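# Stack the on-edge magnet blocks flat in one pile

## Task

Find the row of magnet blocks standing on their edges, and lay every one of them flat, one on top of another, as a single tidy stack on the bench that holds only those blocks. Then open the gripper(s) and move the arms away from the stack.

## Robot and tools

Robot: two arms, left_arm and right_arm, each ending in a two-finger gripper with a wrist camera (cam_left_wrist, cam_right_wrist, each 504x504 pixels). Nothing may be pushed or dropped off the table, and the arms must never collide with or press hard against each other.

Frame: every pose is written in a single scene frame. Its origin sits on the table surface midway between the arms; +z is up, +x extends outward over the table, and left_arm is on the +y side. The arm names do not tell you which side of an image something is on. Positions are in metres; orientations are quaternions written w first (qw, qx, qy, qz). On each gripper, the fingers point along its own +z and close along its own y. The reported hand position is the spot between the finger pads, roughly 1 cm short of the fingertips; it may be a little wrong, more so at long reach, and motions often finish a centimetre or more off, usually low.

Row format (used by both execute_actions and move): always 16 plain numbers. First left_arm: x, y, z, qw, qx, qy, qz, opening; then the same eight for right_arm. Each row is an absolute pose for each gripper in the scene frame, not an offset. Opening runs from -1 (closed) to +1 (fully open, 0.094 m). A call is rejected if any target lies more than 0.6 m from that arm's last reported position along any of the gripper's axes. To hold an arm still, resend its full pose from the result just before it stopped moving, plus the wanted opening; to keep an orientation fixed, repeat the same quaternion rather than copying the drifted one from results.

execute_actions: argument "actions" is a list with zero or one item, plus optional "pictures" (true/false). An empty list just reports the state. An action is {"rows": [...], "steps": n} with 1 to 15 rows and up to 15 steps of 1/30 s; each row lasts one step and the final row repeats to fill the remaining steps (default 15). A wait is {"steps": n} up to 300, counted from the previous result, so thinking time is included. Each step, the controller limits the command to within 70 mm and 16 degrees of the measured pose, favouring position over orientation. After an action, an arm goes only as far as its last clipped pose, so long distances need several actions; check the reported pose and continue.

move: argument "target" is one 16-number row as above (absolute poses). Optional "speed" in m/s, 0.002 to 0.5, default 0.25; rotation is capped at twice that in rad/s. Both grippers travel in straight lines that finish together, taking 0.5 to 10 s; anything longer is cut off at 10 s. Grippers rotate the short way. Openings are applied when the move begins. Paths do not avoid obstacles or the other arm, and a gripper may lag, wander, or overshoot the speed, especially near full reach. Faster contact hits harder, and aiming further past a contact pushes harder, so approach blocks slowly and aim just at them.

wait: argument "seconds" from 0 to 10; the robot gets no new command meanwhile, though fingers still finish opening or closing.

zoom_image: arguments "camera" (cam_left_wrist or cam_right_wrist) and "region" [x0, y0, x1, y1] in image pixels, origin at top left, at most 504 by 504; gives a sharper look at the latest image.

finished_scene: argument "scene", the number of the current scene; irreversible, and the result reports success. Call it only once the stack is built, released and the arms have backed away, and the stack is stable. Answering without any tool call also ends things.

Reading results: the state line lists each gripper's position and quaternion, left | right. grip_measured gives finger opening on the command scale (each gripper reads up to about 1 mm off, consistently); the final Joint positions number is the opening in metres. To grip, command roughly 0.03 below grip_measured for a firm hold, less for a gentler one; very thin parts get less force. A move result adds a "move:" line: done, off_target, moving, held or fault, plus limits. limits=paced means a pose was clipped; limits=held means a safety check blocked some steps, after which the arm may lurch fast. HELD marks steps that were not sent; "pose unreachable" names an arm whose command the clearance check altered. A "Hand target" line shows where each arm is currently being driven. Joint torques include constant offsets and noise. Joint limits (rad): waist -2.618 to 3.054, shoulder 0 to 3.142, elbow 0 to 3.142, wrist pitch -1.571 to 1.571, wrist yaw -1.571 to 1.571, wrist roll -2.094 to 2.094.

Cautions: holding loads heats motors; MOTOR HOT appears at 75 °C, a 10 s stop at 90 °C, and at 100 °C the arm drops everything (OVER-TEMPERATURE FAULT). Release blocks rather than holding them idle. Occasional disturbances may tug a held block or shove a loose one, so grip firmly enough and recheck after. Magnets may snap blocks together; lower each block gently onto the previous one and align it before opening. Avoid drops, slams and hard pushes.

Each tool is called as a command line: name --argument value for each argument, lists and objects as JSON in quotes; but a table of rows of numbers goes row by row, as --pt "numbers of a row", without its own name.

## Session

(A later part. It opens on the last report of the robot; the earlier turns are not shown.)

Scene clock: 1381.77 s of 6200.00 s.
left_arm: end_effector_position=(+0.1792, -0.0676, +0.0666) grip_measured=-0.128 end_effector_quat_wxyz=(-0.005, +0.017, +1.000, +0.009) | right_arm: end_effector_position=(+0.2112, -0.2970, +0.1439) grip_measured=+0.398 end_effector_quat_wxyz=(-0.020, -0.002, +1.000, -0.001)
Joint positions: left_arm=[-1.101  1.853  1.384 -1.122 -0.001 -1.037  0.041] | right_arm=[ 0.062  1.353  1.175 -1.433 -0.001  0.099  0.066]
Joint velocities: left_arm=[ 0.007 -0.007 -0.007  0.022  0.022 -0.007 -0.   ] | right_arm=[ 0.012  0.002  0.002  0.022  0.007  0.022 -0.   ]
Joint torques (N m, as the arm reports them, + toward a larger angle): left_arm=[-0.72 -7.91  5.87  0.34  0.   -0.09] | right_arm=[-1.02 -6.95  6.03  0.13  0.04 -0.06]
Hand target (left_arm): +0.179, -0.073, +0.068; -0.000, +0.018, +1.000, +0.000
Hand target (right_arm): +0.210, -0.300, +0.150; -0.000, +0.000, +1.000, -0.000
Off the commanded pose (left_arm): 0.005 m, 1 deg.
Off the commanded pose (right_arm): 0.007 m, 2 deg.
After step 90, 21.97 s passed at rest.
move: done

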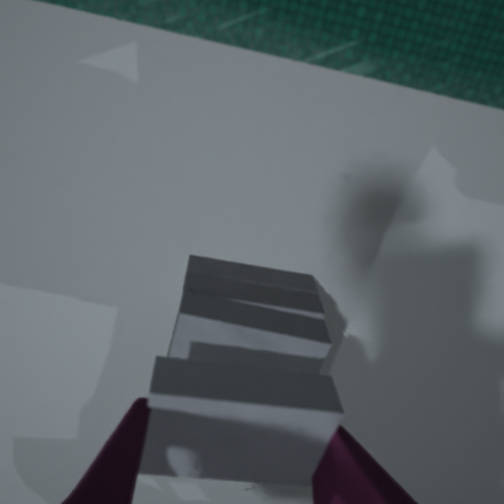

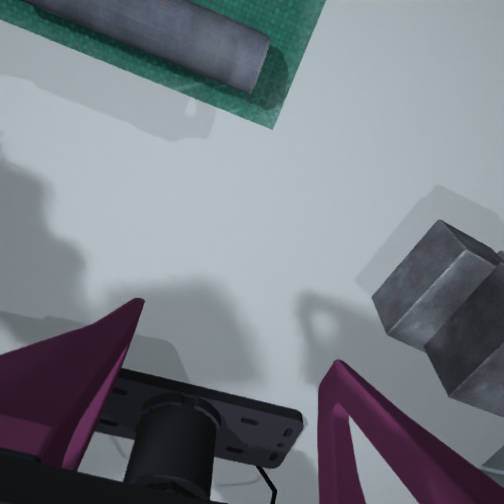

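move --target '[0.180,-0.074,0.061,0,0.0558,0.9984,0,-0.17, 0.21,-0.30,0.15,0,0,1,0,0.4]' --speed 0.03

zoom_image --camera "cam_left_wrist" --region '[120, 230, 400, 450]'

Scene clock: 1399.87 s of 6200.00 s.
left_arm: end_effector_position=(+0.1802, -0.0694, +0.0603) grip_measured=-0.128 end_effector_quat_wxyz=(-0.004, +0.049, +0.999, +0.008) | right_arm: end_effector_position=(+0.2112, -0.2970, +0.1439) grip_measured=+0.398 end_effector_quat_wxyz=(-0.020, -0.002, +1.000, -0.001)
Joint positions: left_arm=[-1.101  1.864  1.373 -1.098 -0.001 -0.974  0.041] | right_arm=[ 0.062  1.353  1.175 -1.433 -0.001  0.099  0.066]
Joint velocities: left_arm=[ 0.007 -0.027 -0.012 -0.007 -0.037  0.037 -0.   ] | right_arm=[ 0.007  0.007 -0.002 -0.037 -0.066  0.007  0.   ]
Joint torques (N m, as the arm reports them, + toward a larger angle): left_arm=[-0.58 -7.73  5.76  0.34  0.01  0.02] | right_arm=[-1.05 -6.87  6.1   0.13  0.04 -0.05]
Hand target (left_arm): +0.180, -0.074, +0.061; -0.000, +0.056, +0.998, +0.000
Hand target (right_arm): +0.210, -0.300, +0.150; -0.000, +0.000, +1.000, -0.000
Off the commanded pose (left_arm): 0.005 m, 1 deg.
Off the commanded pose (right_arm): 0.007 m, 2 deg.
After step 90, 13.53 s passed at rest.
move: done

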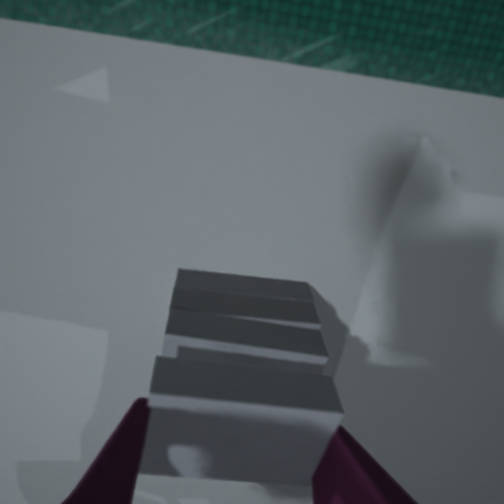

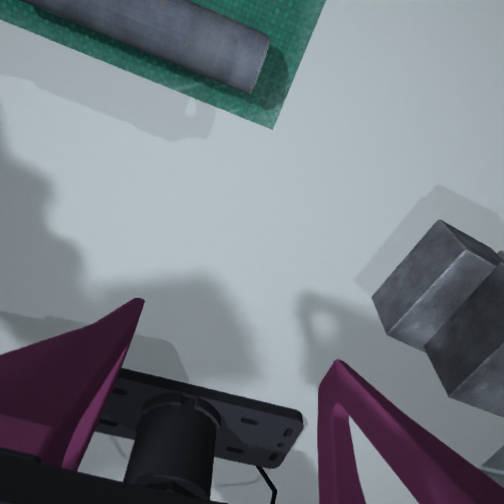

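Region (120, 230, 400, 450) of cam_left_wrist's 504x504 image, scaled by 1.800, with more detail than that image has; it fills the top 396 rows of this view, and the rest is white.

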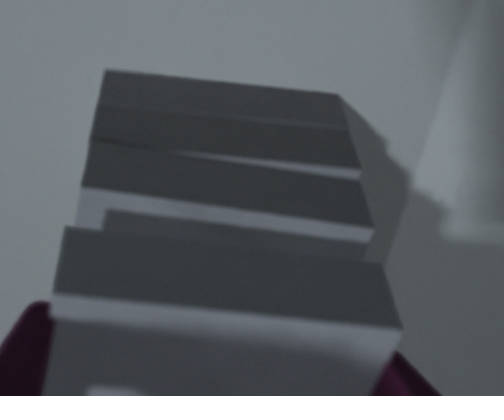

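move --target '[0.181,-0.0745,0.0565,0,0.0558,0.9984,0,-0.17, 0.21,-0.30,0.15,0,0,1,0,0.4]' --speed 0.02

zoom_image --camera "cam_left_wrist" --region '[120, 230, 400, 450]'

Scene clock: 1421.90 s of 6200.00 s.
left_arm: end_effector_position=(+0.1809, -0.0707, +0.0582) grip_measured=-0.128 end_effector_quat_wxyz=(-0.002, +0.051, +0.999, +0.005) | right_arm: end_effector_position=(+0.2112, -0.2970, +0.1439) grip_measured=+0.398 end_effector_quat_wxyz=(-0.020, -0.002, +1.000, -0.001)
Joint positions: left_arm=[-1.101  1.864  1.364 -1.081 -0.001 -0.97   0.041] | right_arm=[ 0.062  1.353  1.175 -1.433 -0.001  0.099  0.066]
Joint velocities: left_arm=[ 0.002 -0.007  0.007  0.051 -0.051 -0.022 -0.001] | right_arm=[ 0.007  0.007  0.002  0.066 -0.037 -0.051 -0.   ]
Joint torques (N m, as the arm reports them, + toward a larger angle): left_arm=[-0.54 -7.13  5.83  0.37  0.03  0.02] | right_arm=[-0.99 -6.92  6.1   0.14  0.02 -0.06]
Hand target (left_arm): +0.181, -0.074, +0.056; -0.000, +0.056, +0.998, -0.000
Hand target (right_arm): +0.210, -0.300, +0.150; -0.000, +0.000, +1.000, -0.000
Off the commanded pose (left_arm): 0.004 m, 1 deg.
Off the commanded pose (right_arm): 0.007 m, 2 deg.
After step 90, 17.70 s passed at rest.
move: done

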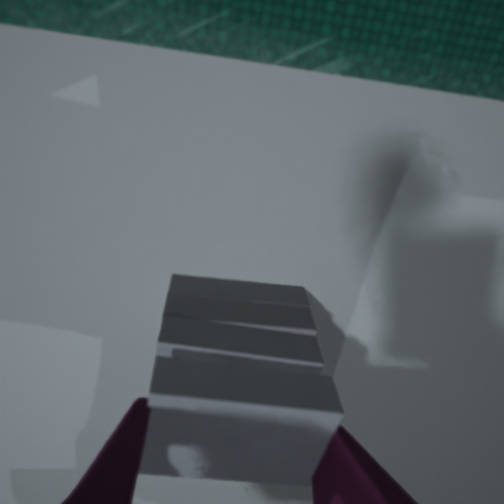

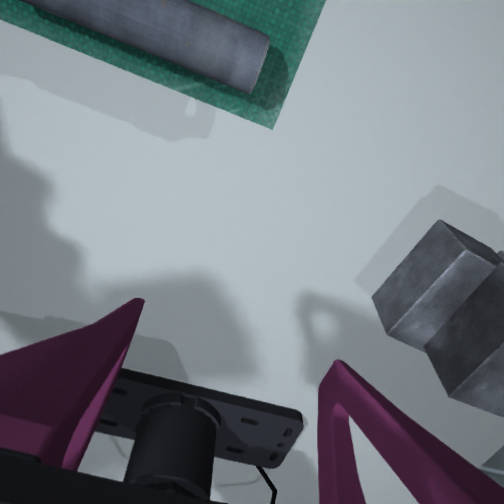

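Region (120, 230, 400, 450) of cam_left_wrist's 504x504 image, scaled by 1.800, with more detail than that image has; it fills the top 396 rows of this view, and the rest is white.

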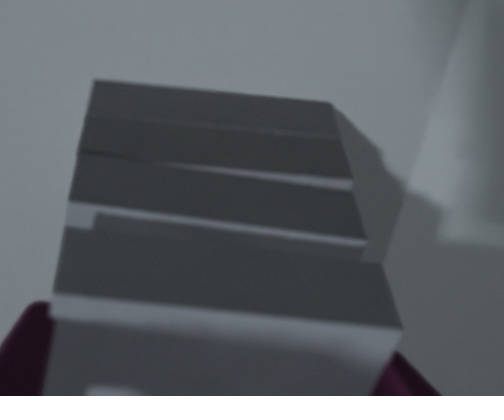

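move --target '[0.1807,-0.0735,0.0535,0,0.0558,0.9984,0,-0.17, 0.21,-0.30,0.15,0,0,1,0,0.4]' --speed 0.01

zoom_image --camera "cam_left_wrist" --region '[120, 230, 400, 450]'

Scene clock: 1430.70 s of 6200.00 s.
left_arm: end_effector_position=(+0.1808, -0.0706, +0.0558) grip_measured=-0.128 end_effector_quat_wxyz=(-0.002, +0.051, +0.999, +0.004) | right_arm: end_effector_position=(+0.2112, -0.2970, +0.1439) grip_measured=+0.398 end_effector_quat_wxyz=(-0.020, -0.002, +1.000, -0.001)
Joint positions: left_arm=[-1.101  1.864  1.355 -1.069 -0.001 -0.97   0.041] | right_arm=[ 0.062  1.353  1.175 -1.433 -0.001  0.099  0.066]
Joint velocities: left_arm=[-0.012 -0.012 -0.017  0.051  0.081 -0.11   0.   ] | right_arm=[-0.012  0.007  0.002  0.051 -0.022 -0.007 -0.001]
Joint torques (N m, as the arm reports them, + toward a larger angle): left_arm=[-0.39 -7.21  5.47  0.38  0.03  0.02] | right_arm=[-0.99 -6.97  5.99  0.14  0.03 -0.09]
Hand target (left_arm): +0.181, -0.073, +0.054; -0.000, +0.056, +0.998, +0.000
Hand target (right_arm): +0.210, -0.300, +0.150; -0.000, +0.000, +1.000, -0.000
Off the commanded pose (left_arm): 0.004 m, 1 deg.
Off the commanded pose (right_arm): 0.007 m, 2 deg.
After step 90, 3.57 s passed at rest.
move: done

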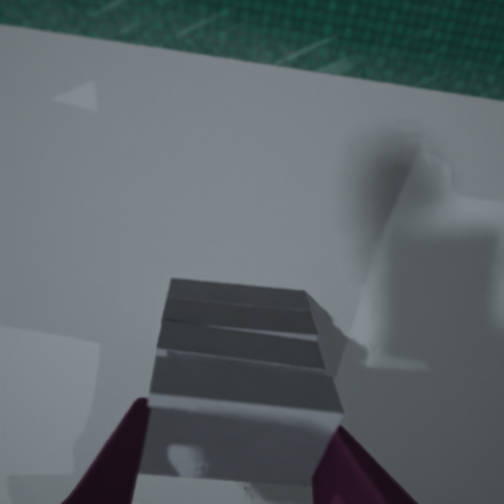

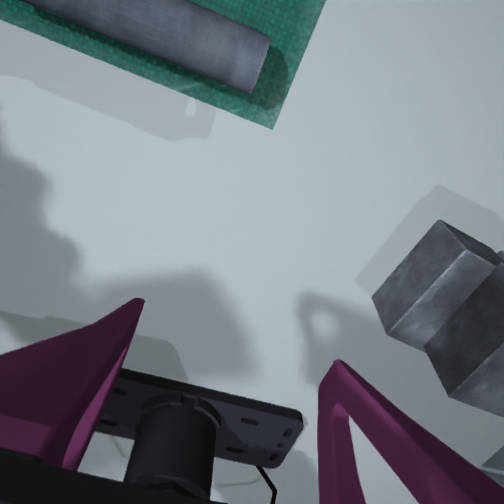

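Region (120, 230, 400, 450) of cam_left_wrist's 504x504 image, scaled by 1.800, with more detail than that image has; it fills the top 396 rows of this view, and the rest is white.

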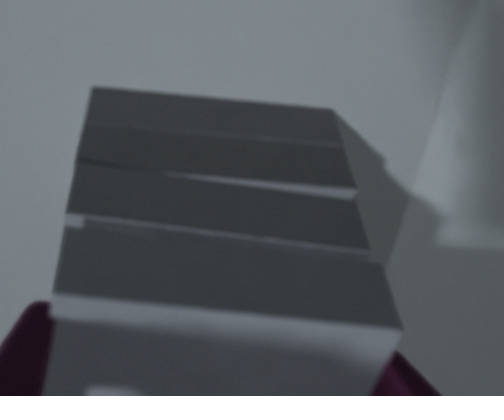

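move --target '[0.1805,-0.0725,0.0515,0,0.0558,0.9984,0,-0.17, 0.21,-0.30,0.15,0,0,1,0,0.4]' --speed 0.01

zoom_image --camera "cam_left_wrist" --region '[120, 230, 400, 450]'

Scene clock: 1436.93 s of 6200.00 s.
left_arm: end_effector_position=(+0.1804, -0.0699, +0.0534) grip_measured=-0.128 end_effector_quat_wxyz=(-0.002, +0.051, +0.999, +0.004) | right_arm: end_effector_position=(+0.2112, -0.2970, +0.1439) grip_measured=+0.398 end_effector_quat_wxyz=(-0.020, -0.002, +1.000, -0.001)
Joint positions: left_arm=[-1.101  1.864  1.345 -1.06  -0.001 -0.969  0.041] | right_arm=[ 0.062  1.353  1.175 -1.433 -0.001  0.099  0.066]
Joint velocities: left_arm=[-0.002 -0.002 -0.002 -0.007 -0.022  0.037 -0.   ] | right_arm=[ 0.002 -0.012 -0.002  0.037 -0.066 -0.037  0.001]
Joint torques (N m, as the arm reports them, + toward a larger angle): left_arm=[-0.33 -7.4   5.44  0.39  0.    0.01] | right_arm=[-1.02 -6.89  6.12  0.14  0.01 -0.06]
Hand target (left_arm): +0.180, -0.072, +0.051; -0.000, +0.056, +0.998, +0.000
Hand target (right_arm): +0.210, -0.300, +0.150; -0.000, +0.000, +1.000, -0.000
Off the commanded pose (left_arm): 0.003 m, 1 deg.
Off the commanded pose (right_arm): 0.007 m, 2 deg.
After step 90, 1.00 s passed at rest.
move: done

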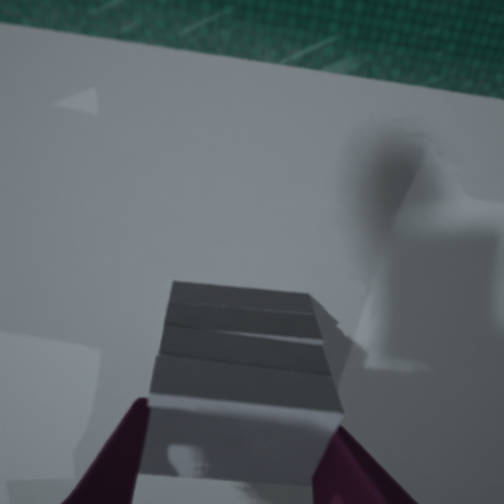

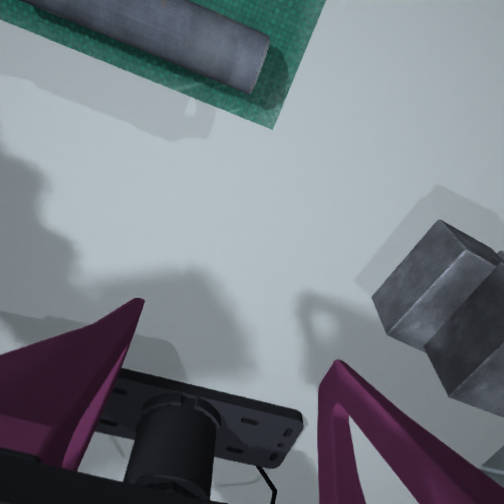

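Region (120, 230, 400, 450) of cam_left_wrist's 504x504 image, scaled by 1.800, with more detail than that image has; it fills the top 396 rows of this view, and the rest is white.

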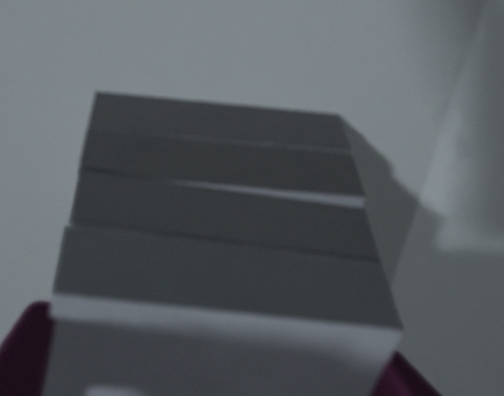

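execute_actions --actions '[{"rows": [[0.1805,-0.0725,0.0515,0,0.0558,0.9984,0,-0.14, 0.21,-0.30,0.15,0,0,1,0,0.4],[0.1805,-0.0725,0.0515,0,0.0558,0.9984,0,-0.125, 0.21,-0.30,0.15,0,0,1,0,0.4],[0.1805,-0.0725,0.0515,0,0.0558,0.9984,0,-0.115, 0.21,-0.30,0.15,0,0,1,0,0.4],[0.1805,-0.0725,0.0515,0,0.0558,0.9984,0,-0.105, 0.21,-0.30,0.15,0,0,1,0,0.4],[0.1805,-0.0725,0.0515,0,0.0558,0.9984,0,-0.09, 0.21,-0.30,0.15,0,0,1,0,0.4],[0.1805,-0.0725,0.0515,0,0.0558,0.9984,0,-0.07, 0.21,-0.30,0.15,0,0,1,0,0.4],[0.1805,-0.0725,0.0515,0,0.0558,0.9984,0,-0.04, 0.21,-0.30,0.15,0,0,1,0,0.4],[0.1805,-0.0725,0.0515,0,0.0558,0.9984,0,0.0, 0.21,-0.30,0.15,0,0,1,0,0.4],[0.1805,-0.0725,0.0515,0,0.0558,0.9984,0,0.1, 0.21,-0.30,0.15,0,0,1,0,0.4],[0.1805,-0.0725,0.0515,0,0.0558,0.9984,0,0.2, 0.21,-0.30,0.15,0,0,1,0,0.4],[0.1805,-0.0725,0.0515,0,0.0558,0.9984,0,0.4, 0.21,-0.30,0.15,0,0,1,0,0.4]], "steps": 14}]' --pictures false

move --target '[0.1805,-0.0715,0.13,0,0.0558,0.9984,0,0.6, 0.21,-0.30,0.15,0,0,1,0,0.4]' --speed 0.12

Scene clock: 1443.63 s of 6200.00 s.
left_arm: end_effector_position=(+0.1805, -0.0700, +0.0534) grip_measured=+0.396 end_effector_quat_wxyz=(-0.002, +0.052, +0.999, +0.004) | right_arm: end_effector_position=(+0.2112, -0.2970, +0.1439) grip_measured=+0.398 end_effector_quat_wxyz=(-0.020, -0.002, +1.000, -0.001)
Joint positions: left_arm=[-1.101  1.864  1.345 -1.06  -0.001 -0.969  0.066] | right_arm=[ 0.062  1.353  1.175 -1.433 -0.001  0.099  0.066]
Joint velocities: left_arm=[ 0.017 -0.002  0.002  0.007  0.022 -0.037  0.003] | right_arm=[-0.022  0.007  0.007 -0.007 -0.007  0.037  0.   ]
Joint torques (N m, as the arm reports them, + toward a larger angle): left_arm=[-0.31 -7.36  5.37  0.39  0.02  0.01] | right_arm=[-0.99 -6.94  6.04  0.13  0.03 -0.09]
Hand target (left_arm): +0.180, -0.072, +0.051; -0.000, +0.056, +0.998, +0.000
Hand target (right_arm): +0.210, -0.300, +0.150; -0.000, +0.000, +1.000, -0.000
Off the commanded pose (left_arm): 0.003 m, 1 deg.
Off the commanded pose (right_arm): 0.007 m, 2 deg.
Steps of this call (steps 1 to 90: nothing new was sent; then 3.23 s passed at rest; steps 91 to 104: all 14 steps of this action). Readings (end_effector_position):
91: left_arm (+0.1805, -0.0700, +0.0534) | right_arm (+0.2112, -0.2970, +0.1439)
92: left_arm (+0.1805, -0.0700, +0.0534) | right_arm (+0.2112, -0.2970, +0.1439)
94: left_arm (+0.1805, -0.0700, +0.0534) | right_arm (+0.2112, -0.2970, +0.1439)
98: left_arm (+0.1805, -0.0700, +0.0534) | right_arm (+0.2112, -0.2970, +0.1439)
104: the state above

Scene clock: 1445.10 s of 6200.00 s.
left_arm: end_effector_position=(+0.1800, -0.0692, +0.1157) grip_measured=+0.597 end_effector_quat_wxyz=(-0.008, +0.052, +0.998, +0.014) | right_arm: end_effector_position=(+0.2112, -0.2970, +0.1439) grip_measured=+0.398 end_effector_quat_wxyz=(-0.020, -0.002, +1.000, -0.001)
Joint positions: left_arm=[-1.101  1.846  1.572 -1.329 -0.001 -0.967  0.075] | right_arm=[ 0.062  1.353  1.175 -1.433 -0.001  0.099  0.066]
Joint velocities: left_arm=[-0.002 -0.022 -0.002 -0.066 -0.007  0.022 -0.   ] | right_arm=[-0.012  0.007 -0.002 -0.007 -0.037  0.007  0.   ]
Joint torques (N m, as the arm reports them, + toward a larger angle): left_arm=[-0.22 -9.45  8.17  0.02 -0.01  0.02] | right_arm=[-0.98 -6.88  6.05  0.14  0.02 -0.07]
Hand target (left_arm): +0.180, -0.071, +0.130; +0.000, +0.056, +0.998, -0.000
Hand target (right_arm): +0.210, -0.300, +0.150; -0.000, +0.000, +1.000, -0.000
Off the commanded pose (left_arm): 0.014 m, 2 deg.
Off the commanded pose (right_arm): 0.007 m, 2 deg.
move: off_target (left_arm)

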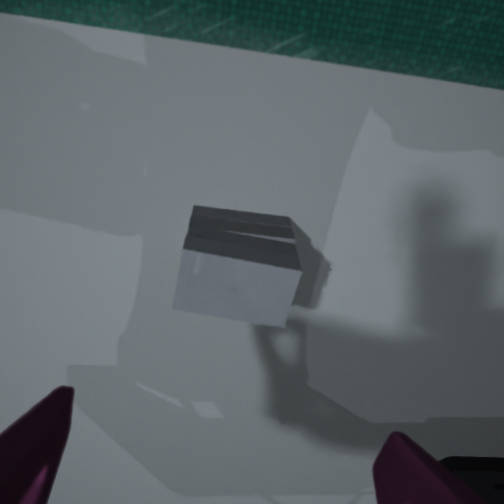

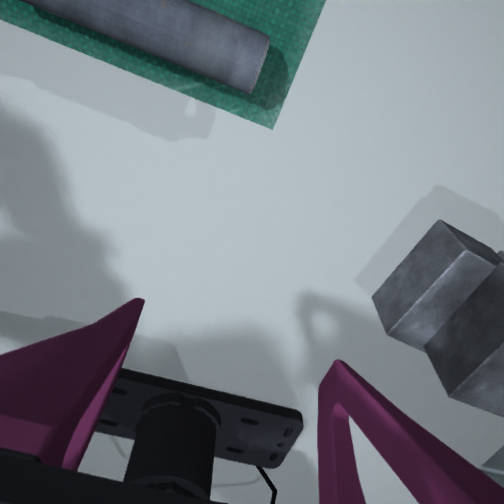

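zoom_image --camera "cam_left_wrist" --region '[150, 180, 350, 350]'

Region (150, 180, 350, 350) of cam_left_wrist's 504x504 image, scaled by 2.520, with more detail than that image has; it fills the top 428 rows of this view, and the rest is white.

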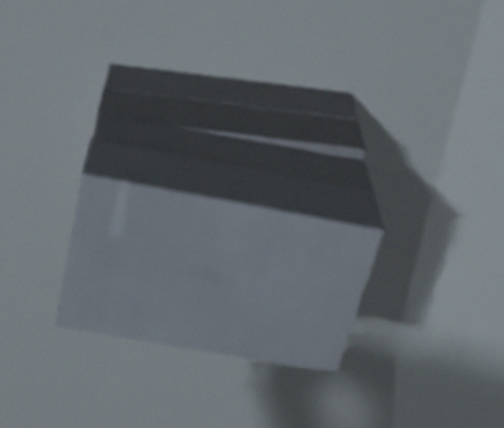

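move --target '[0.1805,-0.0715,0.095,0,0.7193,0.6947,0,0.2, 0.21,-0.30,0.15,0,0,1,0,0.4]' --speed 0.4

Scene clock: 1495.10 s of 6200.00 s.
left_arm: end_effector_position=(+0.1789, -0.0671, +0.0910) grip_measured=+0.202 end_effector_quat_wxyz=(-0.016, +0.716, +0.698, +0.005) | right_arm: end_effector_position=(+0.2112, -0.2970, +0.1439) grip_measured=+0.398 end_effector_quat_wxyz=(-0.020, -0.002, +1.000, -0.001)
Joint positions: left_arm=[-1.101  1.846  1.474 -1.231 -0.001  0.523  0.056] | right_arm=[ 0.062  1.353  1.175 -1.433 -0.001  0.099  0.066]
Joint velocities: left_arm=[ 0.002 -0.017 -0.022  0.037 -0.037  0.022  0.001] | right_arm=[ 0.002 -0.007 -0.012 -0.022 -0.037 -0.081  0.001]
Joint torques (N m, as the arm reports them, + toward a larger angle): left_arm=[-0.23 -8.77  5.59  0.39  0.    0.01] | right_arm=[-1.04 -6.9   6.07  0.16  0.01 -0.05]
Hand target (left_arm): +0.181, -0.072, +0.095; -0.000, +0.719, +0.695, -0.000
Hand target (right_arm): +0.210, -0.300, +0.150; -0.000, +0.000, +1.000, -0.000
Off the commanded pose (left_arm): 0.006 m, 2 deg.
Off the commanded pose (right_arm): 0.007 m, 2 deg.
After step 90, 44.43 s passed at rest.
move: done

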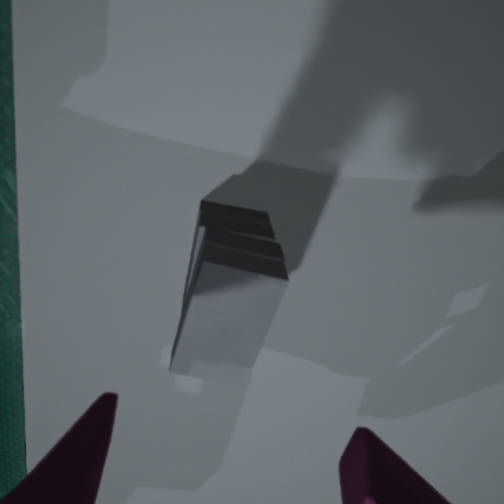

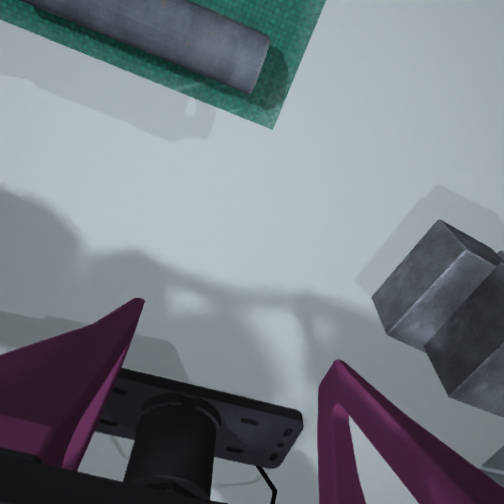

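move --target '[0.1805,-0.0735,0.040,0,0.7193,0.6947,0,0.2, 0.21,-0.30,0.15,0,0,1,0,0.4]' --speed 0.06

Scene clock: 1499.17 s of 6200.00 s.
left_arm: end_effector_position=(+0.1796, -0.0684, +0.0400) grip_measured=+0.202 end_effector_quat_wxyz=(-0.010, +0.717, +0.697, +0.003) | right_arm: end_effector_position=(+0.2112, -0.2970, +0.1439) grip_measured=+0.398 end_effector_quat_wxyz=(-0.020, -0.002, +1.000, -0.001)
Joint positions: left_arm=[-1.101  1.885  1.317 -1.024 -0.001  0.526  0.056] | right_arm=[ 0.062  1.353  1.175 -1.433 -0.001  0.099  0.066]
Joint velocities: left_arm=[-0.002  0.002  0.002  0.037 -0.007 -0.066  0.   ] | right_arm=[ 0.002 -0.027 -0.007 -0.022 -0.11   0.007 -0.   ]
Joint torques (N m, as the arm reports them, + toward a larger angle): left_arm=[-0.42 -7.7   5.52  0.39  0.03  0.  ] | right_arm=[-1.04 -6.9   6.12  0.14  0.06 -0.06]
Hand target (left_arm): +0.181, -0.074, +0.040; -0.000, +0.719, +0.695, -0.000
Hand target (right_arm): +0.210, -0.300, +0.150; -0.000, +0.000, +1.000, -0.000
Off the commanded pose (left_arm): 0.005 m, 1 deg.
Off the commanded pose (right_arm): 0.007 m, 2 deg.
move: done

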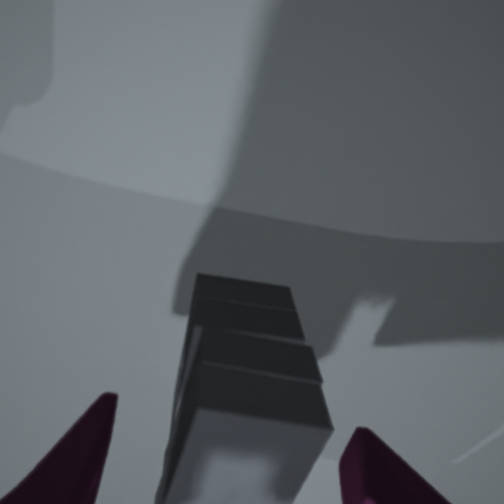

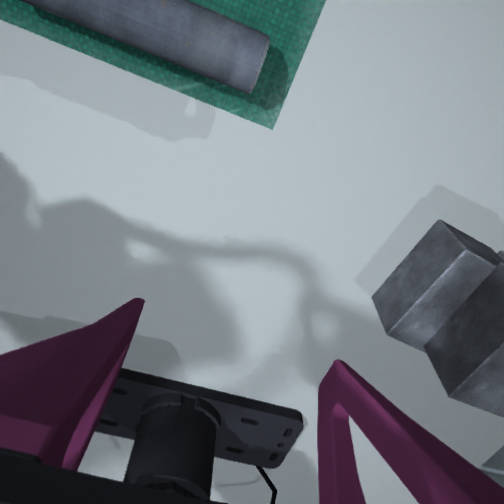

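execute_actions --actions '[{"rows": [[0.1765,-0.0745,0.040,0,0.7193,0.6947,0,0.2, 0.21,-0.30,0.15,0,0,1,0,0.4]], "steps": 15}]'

Scene clock: 1531.20 s of 6200.00 s.
left_arm: end_effector_position=(+0.1799, -0.0689, +0.0400) grip_measured=+0.202 end_effector_quat_wxyz=(-0.009, +0.716, +0.698, +0.003) | right_arm: end_effector_position=(+0.2112, -0.2970, +0.1439) grip_measured=+0.398 end_effector_quat_wxyz=(-0.020, -0.002, +1.000, -0.001)
Joint positions: left_arm=[-1.101  1.885  1.317 -1.022 -0.001  0.523  0.056] | right_arm=[ 0.062  1.353  1.175 -1.433 -0.001  0.099  0.066]
Joint velocities: left_arm=[-0.017 -0.002 -0.002 -0.007 -0.022  0.022  0.   ] | right_arm=[-0.022 -0.012 -0.002 -0.051 -0.007 -0.051 -0.   ]
Joint torques (N m, as the arm reports them, + toward a larger angle): left_arm=[-1.47 -8.08  5.05  0.4  -0.01 -0.1 ] | right_arm=[-0.97 -6.86  6.07  0.13  0.02 -0.08]
Hand target (left_arm): +0.177, -0.074, +0.040; -0.000, +0.719, +0.695, -0.000
Hand target (right_arm): +0.210, -0.300, +0.150; -0.000, +0.000, +1.000, -0.000
Off the commanded pose (left_arm): 0.007 m, 1 deg.
Off the commanded pose (right_arm): 0.007 m, 2 deg.
Steps of this call (steps 1 to 90: nothing new was sent; then 28.53 s passed at rest; steps 91 to 105: all 15 steps of this action). Readings (end_effector_position):
91: left_arm (+0.1798, -0.0688, +0.0400) | right_arm (+0.2112, -0.2970, +0.1439)
92: left_arm (+0.1798, -0.0688, +0.0400) | right_arm (+0.2112, -0.2970, +0.1439)
94: left_arm (+0.1798, -0.0688, +0.0400) | right_arm (+0.2112, -0.2970, +0.1439)
98: left_arm (+0.1799, -0.0689, +0.0400) | right_arm (+0.2112, -0.2970, +0.1439)
105: the state above

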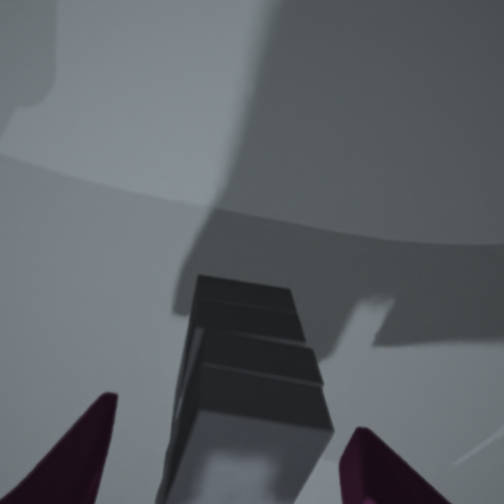

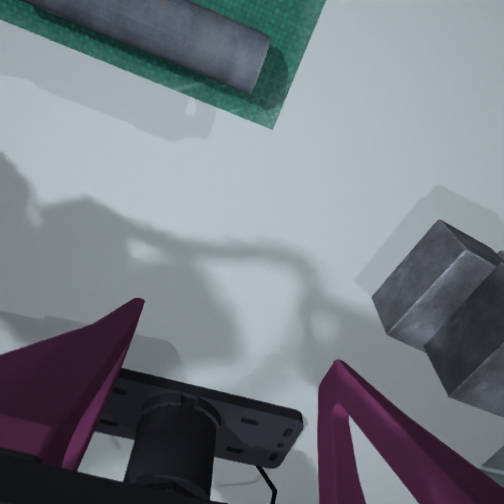

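execute_actions --actions '[{"rows": [[0.1745,-0.0755,0.040,0,0.7193,0.6947,0,0.2, 0.21,-0.30,0.15,0,0,1,0,0.4]], "steps": 12}]'

Scene clock: 1533.87 s of 6200.00 s.
left_arm: end_effector_position=(+0.1761, -0.0710, +0.0400) grip_measured=+0.202 end_effector_quat_wxyz=(-0.009, +0.718, +0.696, +0.003) | right_arm: end_effector_position=(+0.2112, -0.2970, +0.1439) grip_measured=+0.398 end_effector_quat_wxyz=(-0.020, -0.002, +1.000, -0.001)
Joint positions: left_arm=[-1.114  1.885  1.317 -1.022 -0.001  0.517  0.056] | right_arm=[ 0.062  1.353  1.175 -1.433 -0.001  0.099  0.066]
Joint velocities: left_arm=[ 0.002  0.012 -0.002  0.022  0.051 -0.007  0.001] | right_arm=[ 0.002  0.007  0.012  0.022  0.007 -0.007 -0.001]
Joint torques (N m, as the arm reports them, + toward a larger angle): left_arm=[-0.89 -8.01  5.13  0.4   0.01 -0.08] | right_arm=[-1.06 -6.96  6.07  0.15  0.04 -0.05]
Hand target (left_arm): +0.174, -0.076, +0.040; -0.000, +0.719, +0.695, -0.000
Hand target (right_arm): +0.210, -0.300, +0.150; -0.000, +0.000, +1.000, -0.000
Off the commanded pose (left_arm): 0.005 m, 1 deg.
Off the commanded pose (right_arm): 0.007 m, 2 deg.
Steps of this call (steps 1 to 68: nothing new was sent; steps 69 to 80: all 12 steps of this action). Readings (end_effector_position):
69: left_arm (+0.1796, -0.0691, +0.0400) | right_arm (+0.2112, -0.2970, +0.1439)
70: left_arm (+0.1789, -0.0695, +0.0400) | right_arm (+0.2112, -0.2970, +0.1439)
72: left_arm (+0.1773, -0.0703, +0.0400) | right_arm (+0.2112, -0.2970, +0.1439)
76: left_arm (+0.1761, -0.0710, +0.0400) | right_arm (+0.2112, -0.2970, +0.1439)
80: the state above

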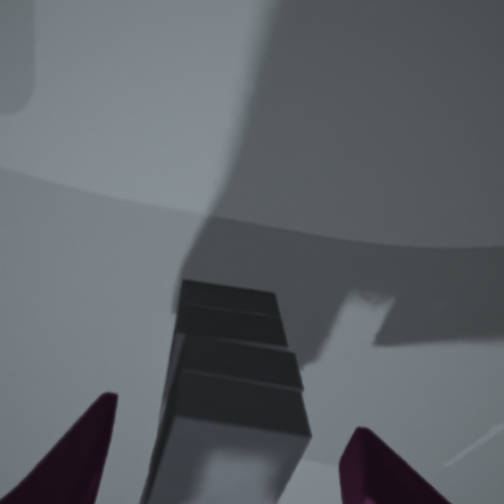

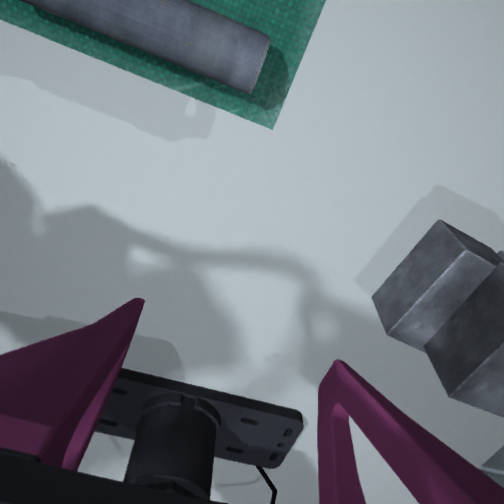

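execute_actions --actions '[{"rows": [[0.1745,-0.0755,0.040,0,0.7193,0.6947,0,0.05, 0.21,-0.30,0.15,0,0,1,0,0.4],[0.1745,-0.0755,0.040,0,0.7193,0.6947,0,-0.1, 0.21,-0.30,0.15,0,0,1,0,0.4],[0.1745,-0.0755,0.040,0,0.7193,0.6947,0,-0.2, 0.21,-0.30,0.15,0,0,1,0,0.4],[0.1745,-0.0755,0.040,0,0.7193,0.6947,0,-0.27, 0.21,-0.30,0.15,0,0,1,0,0.4],[0.1745,-0.0755,0.040,0,0.7193,0.6947,0,-0.32, 0.21,-0.30,0.15,0,0,1,0,0.4],[0.1745,-0.0755,0.040,0,0.7193,0.6947,0,-0.36, 0.21,-0.30,0.15,0,0,1,0,0.4],[0.1745,-0.0755,0.040,0,0.7193,0.6947,0,-0.39, 0.21,-0.30,0.15,0,0,1,0,0.4],[0.1745,-0.0755,0.040,0,0.7193,0.6947,0,-0.41, 0.21,-0.30,0.15,0,0,1,0,0.4],[0.1745,-0.0755,0.040,0,0.7193,0.6947,0,-0.43, 0.21,-0.30,0.15,0,0,1,0,0.4],[0.1745,-0.0755,0.040,0,0.7193,0.6947,0,-0.45, 0.21,-0.30,0.15,0,0,1,0,0.4],[0.1745,-0.0755,0.040,0,0.7193,0.6947,0,-0.47, 0.21,-0.30,0.15,0,0,1,0,0.4],[0.1745,-0.0755,0.040,0,0.7193,0.6947,0,-0.49, 0.21,-0.30,0.15,0,0,1,0,0.4],[0.1745,-0.0755,0.040,0,0.7193,0.6947,0,-0.51, 0.21,-0.30,0.15,0,0,1,0,0.4]], "steps": 15}]'

Scene clock: 1543.57 s of 6200.00 s.
left_arm: end_effector_position=(+0.1766, -0.0715, +0.0400) grip_measured=-0.468 end_effector_quat_wxyz=(-0.008, +0.718, +0.696, +0.004) | right_arm: end_effector_position=(+0.2112, -0.2970, +0.1439) grip_measured=+0.398 end_effector_quat_wxyz=(-0.020, -0.002, +1.000, -0.001)
Joint positions: left_arm=[-1.114  1.885  1.317 -1.019 -0.003  0.516  0.025] | right_arm=[ 0.062  1.353  1.175 -1.433 -0.001  0.099  0.066]
Joint velocities: left_arm=[-0.012  0.002 -0.002 -0.022 -0.095 -0.051  0.   ] | right_arm=[ 0.002 -0.002 -0.002 -0.066 -0.037  0.022  0.001]
Joint torques (N m, as the arm reports them, + toward a larger angle): left_arm=[-0.92 -8.02  5.03  0.38  0.03 -0.07] | right_arm=[-1.06 -6.94  5.99  0.14  0.03 -0.05]
Hand target (left_arm): +0.174, -0.075, +0.040; -0.000, +0.719, +0.695, -0.000
Hand target (right_arm): +0.210, -0.300, +0.150; -0.000, +0.000, +1.000, -0.000
Off the commanded pose (left_arm): 0.005 m, 1 deg.
Off the commanded pose (right_arm): 0.007 m, 2 deg.
Steps of this call (steps 1 to 90: nothing new was sent; then 6.20 s passed at rest; steps 91 to 105: all 15 steps of this action). Readings (end_effector_position):
91: left_arm (+0.1761, -0.0710, +0.0400) | right_arm (+0.2112, -0.2970, +0.1439)
92: left_arm (+0.1761, -0.0710, +0.0400) | right_arm (+0.2112, -0.2970, +0.1439)
94: left_arm (+0.1761, -0.0710, +0.0400) | right_arm (+0.2112, -0.2970, +0.1439)
98: left_arm (+0.1765, -0.0713, +0.0400) | right_arm (+0.2112, -0.2970, +0.1439)
105: the state above

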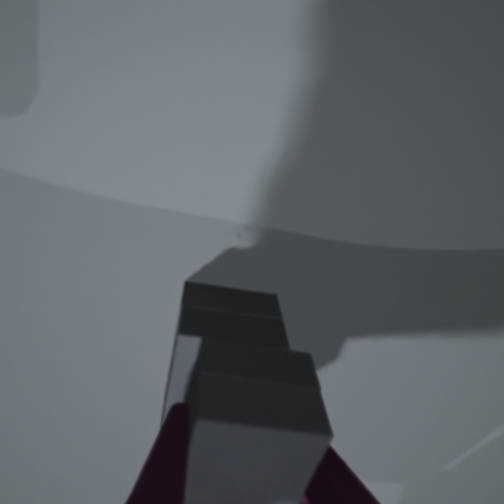

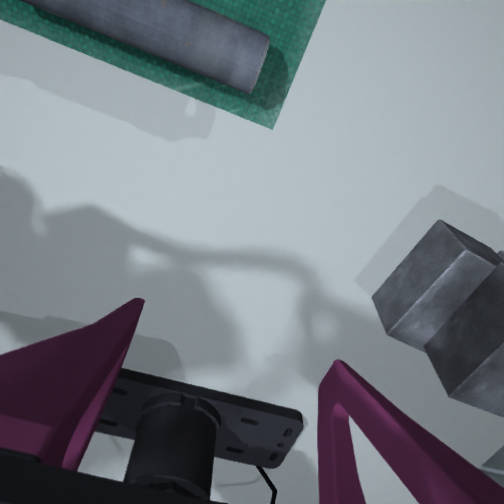

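execute_actions --actions '[{"rows": [[0.1745,-0.0755,0.040,0,0.7193,0.6947,0,-0.47, 0.21,-0.30,0.15,0,0,1,0,0.4],[0.1745,-0.0755,0.040,0,0.7193,0.6947,0,-0.45, 0.21,-0.30,0.15,0,0,1,0,0.4],[0.1745,-0.0755,0.040,0,0.7193,0.6947,0,-0.42, 0.21,-0.30,0.15,0,0,1,0,0.4],[0.1745,-0.0755,0.040,0,0.7193,0.6947,0,-0.35, 0.21,-0.30,0.15,0,0,1,0,0.4],[0.1745,-0.0755,0.040,0,0.7193,0.6947,0,-0.2, 0.21,-0.30,0.15,0,0,1,0,0.4],[0.1745,-0.0755,0.040,0,0.7193,0.6947,0,0.0, 0.21,-0.30,0.15,0,0,1,0,0.4]], "steps": 12}]' --pictures false

move --target '[0.1745,-0.0755,0.0265,0,0.7193,0.6947,0,0.0, 0.21,-0.30,0.15,0,0,1,0,0.4]' --speed 0.03

Scene clock: 1555.43 s of 6200.00 s.
left_arm: end_effector_position=(+0.1766, -0.0715, +0.0400) grip_measured=-0.002 end_effector_quat_wxyz=(-0.008, +0.718, +0.696, +0.004) | right_arm: end_effector_position=(+0.2112, -0.2970, +0.1439) grip_measured=+0.398 end_effector_quat_wxyz=(-0.020, -0.002, +1.000, -0.001)
Joint positions: left_arm=[-1.114  1.885  1.317 -1.019 -0.003  0.516  0.047] | right_arm=[ 0.062  1.353  1.175 -1.433 -0.001  0.099  0.066]
Joint velocities: left_arm=[-0.002  0.002  0.007 -0.066  0.022  0.022 -0.001] | right_arm=[-0.012  0.002 -0.007  0.022 -0.007  0.051 -0.002]
Joint torques (N m, as the arm reports them, + toward a larger angle): left_arm=[-0.89 -8.09  5.16  0.38  0.04 -0.07] | right_arm=[-1.01 -6.96  6.07  0.14  0.03 -0.09]
Hand target (left_arm): +0.174, -0.075, +0.040; -0.000, +0.719, +0.695, -0.000
Hand target (right_arm): +0.210, -0.300, +0.150; -0.000, +0.000, +1.000, -0.000
Off the commanded pose (left_arm): 0.005 m, 1 deg.
Off the commanded pose (right_arm): 0.007 m, 2 deg.
Steps of this call (steps 1 to 90: nothing new was sent; then 8.47 s passed at rest; steps 91 to 102: all 12 steps of this action). Readings (end_effector_position):
91: left_arm (+0.1766, -0.0715, +0.0400) | right_arm (+0.2112, -0.2970, +0.1439)
92: left_arm (+0.1766, -0.0715, +0.0400) | right_arm (+0.2112, -0.2970, +0.1439)
94: left_arm (+0.1766, -0.0715, +0.0400) | right_arm (+0.2112, -0.2970, +0.1439)
98: left_arm (+0.1766, -0.0715, +0.0400) | right_arm (+0.2112, -0.2970, +0.1439)
102: the state above

Scene clock: 1556.67 s of 6200.00 s.
left_arm: end_effector_position=(+0.1755, -0.0694, +0.0270) grip_measured=-0.002 end_effector_quat_wxyz=(-0.010, +0.718, +0.696, +0.004) | right_arm: end_effector_position=(+0.2112, -0.2970, +0.1439) grip_measured=+0.398 end_effector_quat_wxyz=(-0.020, -0.002, +1.000, -0.001)
Joint positions: left_arm=[-1.114  1.898  1.279 -0.973 -0.003  0.516  0.047] | right_arm=[ 0.062  1.353  1.175 -1.433 -0.001  0.099  0.066]
Joint velocities: left_arm=[ 0.007  0.002 -0.007 -0.022  0.007 -0.022 -0.001] | right_arm=[-0.012 -0.022  0.007  0.051  0.007 -0.022 -0.   ]
Joint torques (N m, as the arm reports them, + toward a larger angle): left_arm=[-0.91 -7.68  5.36  0.35  0.04 -0.07] | right_arm=[-0.95 -6.94  6.07  0.14  0.04 -0.08]
Hand target (left_arm): +0.174, -0.075, +0.026; -0.000, +0.719, +0.695, -0.000
Hand target (right_arm): +0.210, -0.300, +0.150; -0.000, +0.000, +1.000, -0.000
Off the commanded pose (left_arm): 0.006 m, 1 deg.
Off the commanded pose (right_arm): 0.007 m, 2 deg.
move: done

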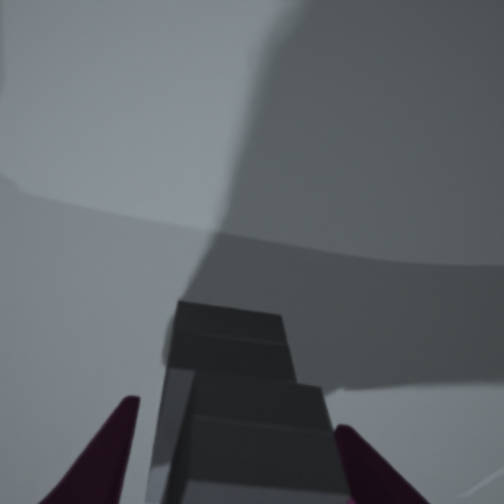

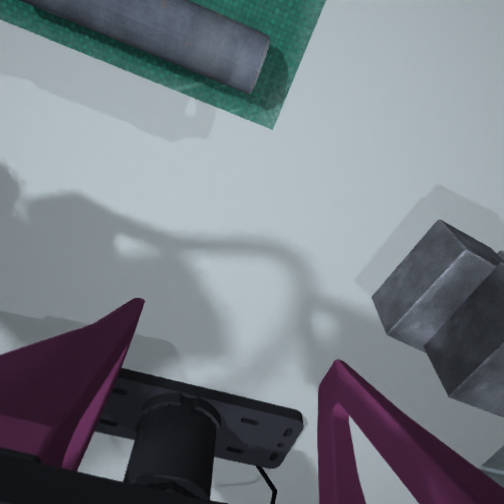

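execute_actions --actions '[{"rows": [[0.1745,-0.0755,0.0265,0,0.7193,0.6947,0,-0.1, 0.21,-0.30,0.15,0,0,1,0,0.4],[0.1745,-0.0755,0.0265,0,0.7193,0.6947,0,-0.18, 0.21,-0.30,0.15,0,0,1,0,0.4],[0.1745,-0.0755,0.0265,0,0.7193,0.6947,0,-0.23, 0.21,-0.30,0.15,0,0,1,0,0.4],[0.1745,-0.0755,0.0265,0,0.7193,0.6947,0,-0.27, 0.21,-0.30,0.15,0,0,1,0,0.4],[0.1745,-0.0755,0.0265,0,0.7193,0.6947,0,-0.30, 0.21,-0.30,0.15,0,0,1,0,0.4],[0.1745,-0.0755,0.0265,0,0.7193,0.6947,0,-0.33, 0.21,-0.30,0.15,0,0,1,0,0.4],[0.1745,-0.0755,0.0265,0,0.7193,0.6947,0,-0.36, 0.21,-0.30,0.15,0,0,1,0,0.4],[0.1745,-0.0755,0.0265,0,0.7193,0.6947,0,-0.385, 0.21,-0.30,0.15,0,0,1,0,0.4],[0.1745,-0.0755,0.0265,0,0.7193,0.6947,0,-0.41, 0.21,-0.30,0.15,0,0,1,0,0.4],[0.1745,-0.0755,0.0265,0,0.7193,0.6947,0,-0.43, 0.21,-0.30,0.15,0,0,1,0,0.4],[0.1745,-0.0755,0.0265,0,0.7193,0.6947,0,-0.45, 0.21,-0.30,0.15,0,0,1,0,0.4],[0.1745,-0.0755,0.0265,0,0.7193,0.6947,0,-0.47, 0.21,-0.30,0.15,0,0,1,0,0.4],[0.1745,-0.0755,0.0265,0,0.7193,0.6947,0,-0.49, 0.21,-0.30,0.15,0,0,1,0,0.4],[0.1745,-0.0755,0.0265,0,0.7193,0.6947,0,-0.51, 0.21,-0.30,0.15,0,0,1,0,0.4]], "steps": 15}]'

Scene clock: 1567.57 s of 6200.00 s.
left_arm: end_effector_position=(+0.1766, -0.0709, +0.0270) grip_measured=-0.468 end_effector_quat_wxyz=(-0.006, +0.718, +0.696, +0.004) | right_arm: end_effector_position=(+0.2112, -0.2970, +0.1439) grip_measured=+0.398 end_effector_quat_wxyz=(-0.020, -0.002, +1.000, -0.001)
Joint positions: left_arm=[-1.114  1.898  1.279 -0.966 -0.004  0.516  0.025] | right_arm=[ 0.062  1.353  1.175 -1.433 -0.001  0.099  0.066]
Joint velocities: left_arm=[-0.007 -0.017 -0.012  0.022 -0.022  0.022 -0.001] | right_arm=[ 0.017  0.002  0.007 -0.066 -0.007  0.007 -0.001]
Joint torques (N m, as the arm reports them, + toward a larger angle): left_arm=[-0.91 -7.72  5.36  0.37  0.02 -0.06] | right_arm=[-1.04 -6.9   6.1   0.14  0.04 -0.09]
Hand target (left_arm): +0.175, -0.076, +0.026; +0.000, +0.719, +0.695, -0.000
Hand target (right_arm): +0.210, -0.300, +0.150; -0.000, +0.000, +1.000, -0.000
Off the commanded pose (left_arm): 0.005 m, 1 deg.
Off the commanded pose (right_arm): 0.007 m, 2 deg.
Steps of this call (steps 1 to 90: nothing new was sent; then 7.40 s passed at rest; steps 91 to 105: all 15 steps of this action). Readings (end_effector_position):
91: left_arm (+0.1758, -0.0699, +0.0270) | right_arm (+0.2112, -0.2970, +0.1439)
92: left_arm (+0.1758, -0.0699, +0.0270) | right_arm (+0.2112, -0.2970, +0.1439)
94: left_arm (+0.1759, -0.0700, +0.0270) | right_arm (+0.2112, -0.2970, +0.1439)
98: left_arm (+0.1765, -0.0707, +0.0270) | right_arm (+0.2112, -0.2970, +0.1439)
105: the state above

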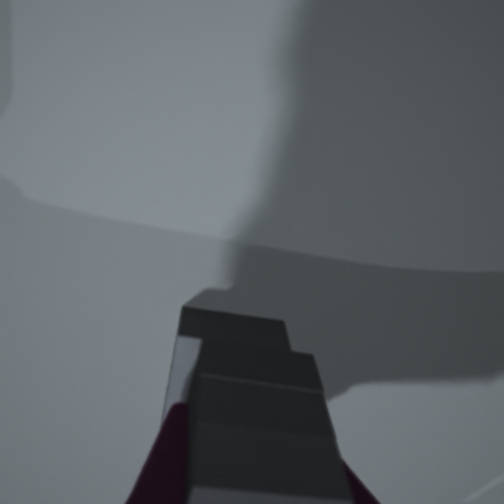

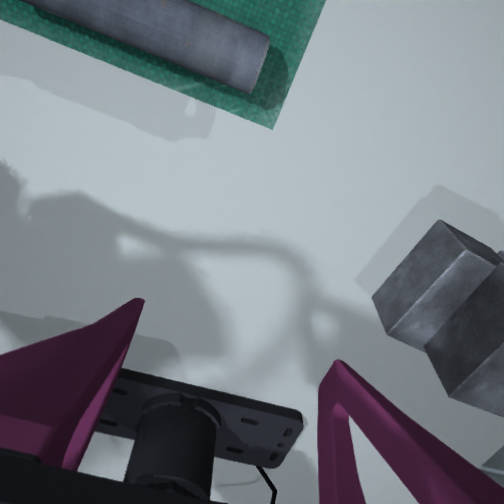

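execute_actions --actions '[{"rows": [[0.1745,-0.0755,0.0265,0,0.7193,0.6947,0,-0.47, 0.21,-0.30,0.15,0,0,1,0,0.4],[0.1745,-0.0755,0.0265,0,0.7193,0.6947,0,-0.45, 0.21,-0.30,0.15,0,0,1,0,0.4],[0.1745,-0.0755,0.0265,0,0.7193,0.6947,0,-0.42, 0.21,-0.30,0.15,0,0,1,0,0.4],[0.1745,-0.0755,0.0265,0,0.7193,0.6947,0,-0.35, 0.21,-0.30,0.15,0,0,1,0,0.4],[0.1745,-0.0755,0.0265,0,0.7193,0.6947,0,-0.2, 0.21,-0.30,0.15,0,0,1,0,0.4],[0.1745,-0.0755,0.0265,0,0.7193,0.6947,0,0.0, 0.21,-0.30,0.15,0,0,1,0,0.4]], "steps": 12}]' --pictures false

move --target '[0.1745,-0.0755,0.016,0,0.7193,0.6947,0,0.0, 0.21,-0.30,0.15,0,0,1,0,0.4]' --speed 0.02

Scene clock: 1575.07 s of 6200.00 s.
left_arm: end_effector_position=(+0.1766, -0.0709, +0.0270) grip_measured=-0.002 end_effector_quat_wxyz=(-0.006, +0.718, +0.696, +0.004) | right_arm: end_effector_position=(+0.2112, -0.2970, +0.1439) grip_measured=+0.398 end_effector_quat_wxyz=(-0.020, -0.002, +1.000, -0.001)
Joint positions: left_arm=[-1.114  1.898  1.279 -0.966 -0.004  0.516  0.047] | right_arm=[ 0.062  1.353  1.175 -1.433 -0.001  0.099  0.066]
Joint velocities: left_arm=[-0.017 -0.007 -0.002 -0.066 -0.051 -0.007  0.   ] | right_arm=[-0.002 -0.017 -0.007 -0.007  0.037 -0.022 -0.001]
Joint torques (N m, as the arm reports them, + toward a larger angle): left_arm=[-0.94 -7.7   5.46  0.38  0.02 -0.08] | right_arm=[-0.98 -6.94  6.02  0.13  0.02 -0.06]
Hand target (left_arm): +0.174, -0.075, +0.027; -0.000, +0.719, +0.695, -0.000
Hand target (right_arm): +0.210, -0.300, +0.150; -0.000, +0.000, +1.000, -0.000
Off the commanded pose (left_arm): 0.005 m, 1 deg.
Off the commanded pose (right_arm): 0.007 m, 2 deg.
Steps of this call (steps 1 to 90: nothing new was sent; then 4.10 s passed at rest; steps 91 to 102: all 12 steps of this action). Readings (end_effector_position):
91: left_arm (+0.1766, -0.0709, +0.0270) | right_arm (+0.2112, -0.2970, +0.1439)
92: left_arm (+0.1766, -0.0709, +0.0270) | right_arm (+0.2112, -0.2970, +0.1439)
94: left_arm (+0.1766, -0.0709, +0.0270) | right_arm (+0.2112, -0.2970, +0.1439)
98: left_arm (+0.1766, -0.0709, +0.0270) | right_arm (+0.2112, -0.2970, +0.1439)
102: the state above

Scene clock: 1576.57 s of 6200.00 s.
left_arm: end_effector_position=(+0.1760, -0.0697, +0.0174) grip_measured=-0.002 end_effector_quat_wxyz=(-0.008, +0.718, +0.696, +0.005) | right_arm: end_effector_position=(+0.2112, -0.2970, +0.1439) grip_measured=+0.398 end_effector_quat_wxyz=(-0.020, -0.002, +1.000, -0.001)
Joint positions: left_arm=[-1.114  1.911  1.256 -0.934 -0.004  0.516  0.047] | right_arm=[ 0.062  1.353  1.175 -1.433 -0.001  0.099  0.066]
Joint velocities: left_arm=[-0.007  0.012  0.002  0.007 -0.007  0.007 -0.001] | right_arm=[ 0.007  0.012  0.002  0.022  0.051 -0.051 -0.001]
Joint torques (N m, as the arm reports them, + toward a larger angle): left_arm=[-0.95 -7.56  5.19  0.42  0.03 -0.07] | right_arm=[-1.   -6.91  6.02  0.13  0.02 -0.06]
Hand target (left_arm): +0.174, -0.075, +0.016; -0.000, +0.719, +0.695, -0.000
Hand target (right_arm): +0.210, -0.300, +0.150; -0.000, +0.000, +1.000, -0.000
Off the commanded pose (left_arm): 0.006 m, 1 deg.
Off the commanded pose (right_arm): 0.007 m, 2 deg.
move: done

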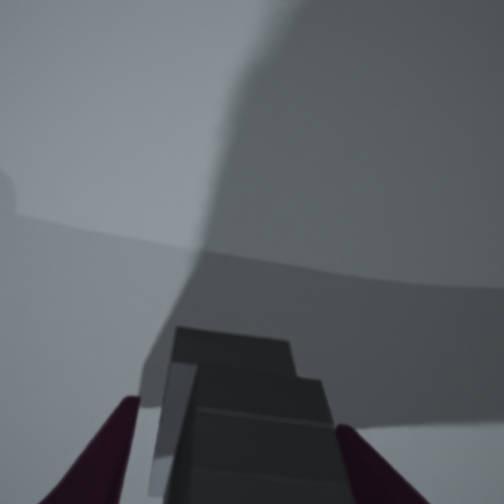

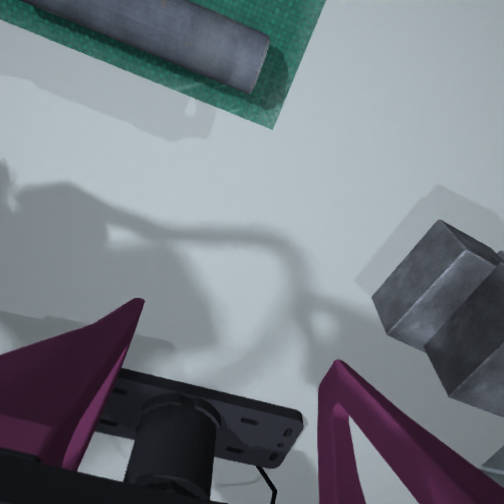

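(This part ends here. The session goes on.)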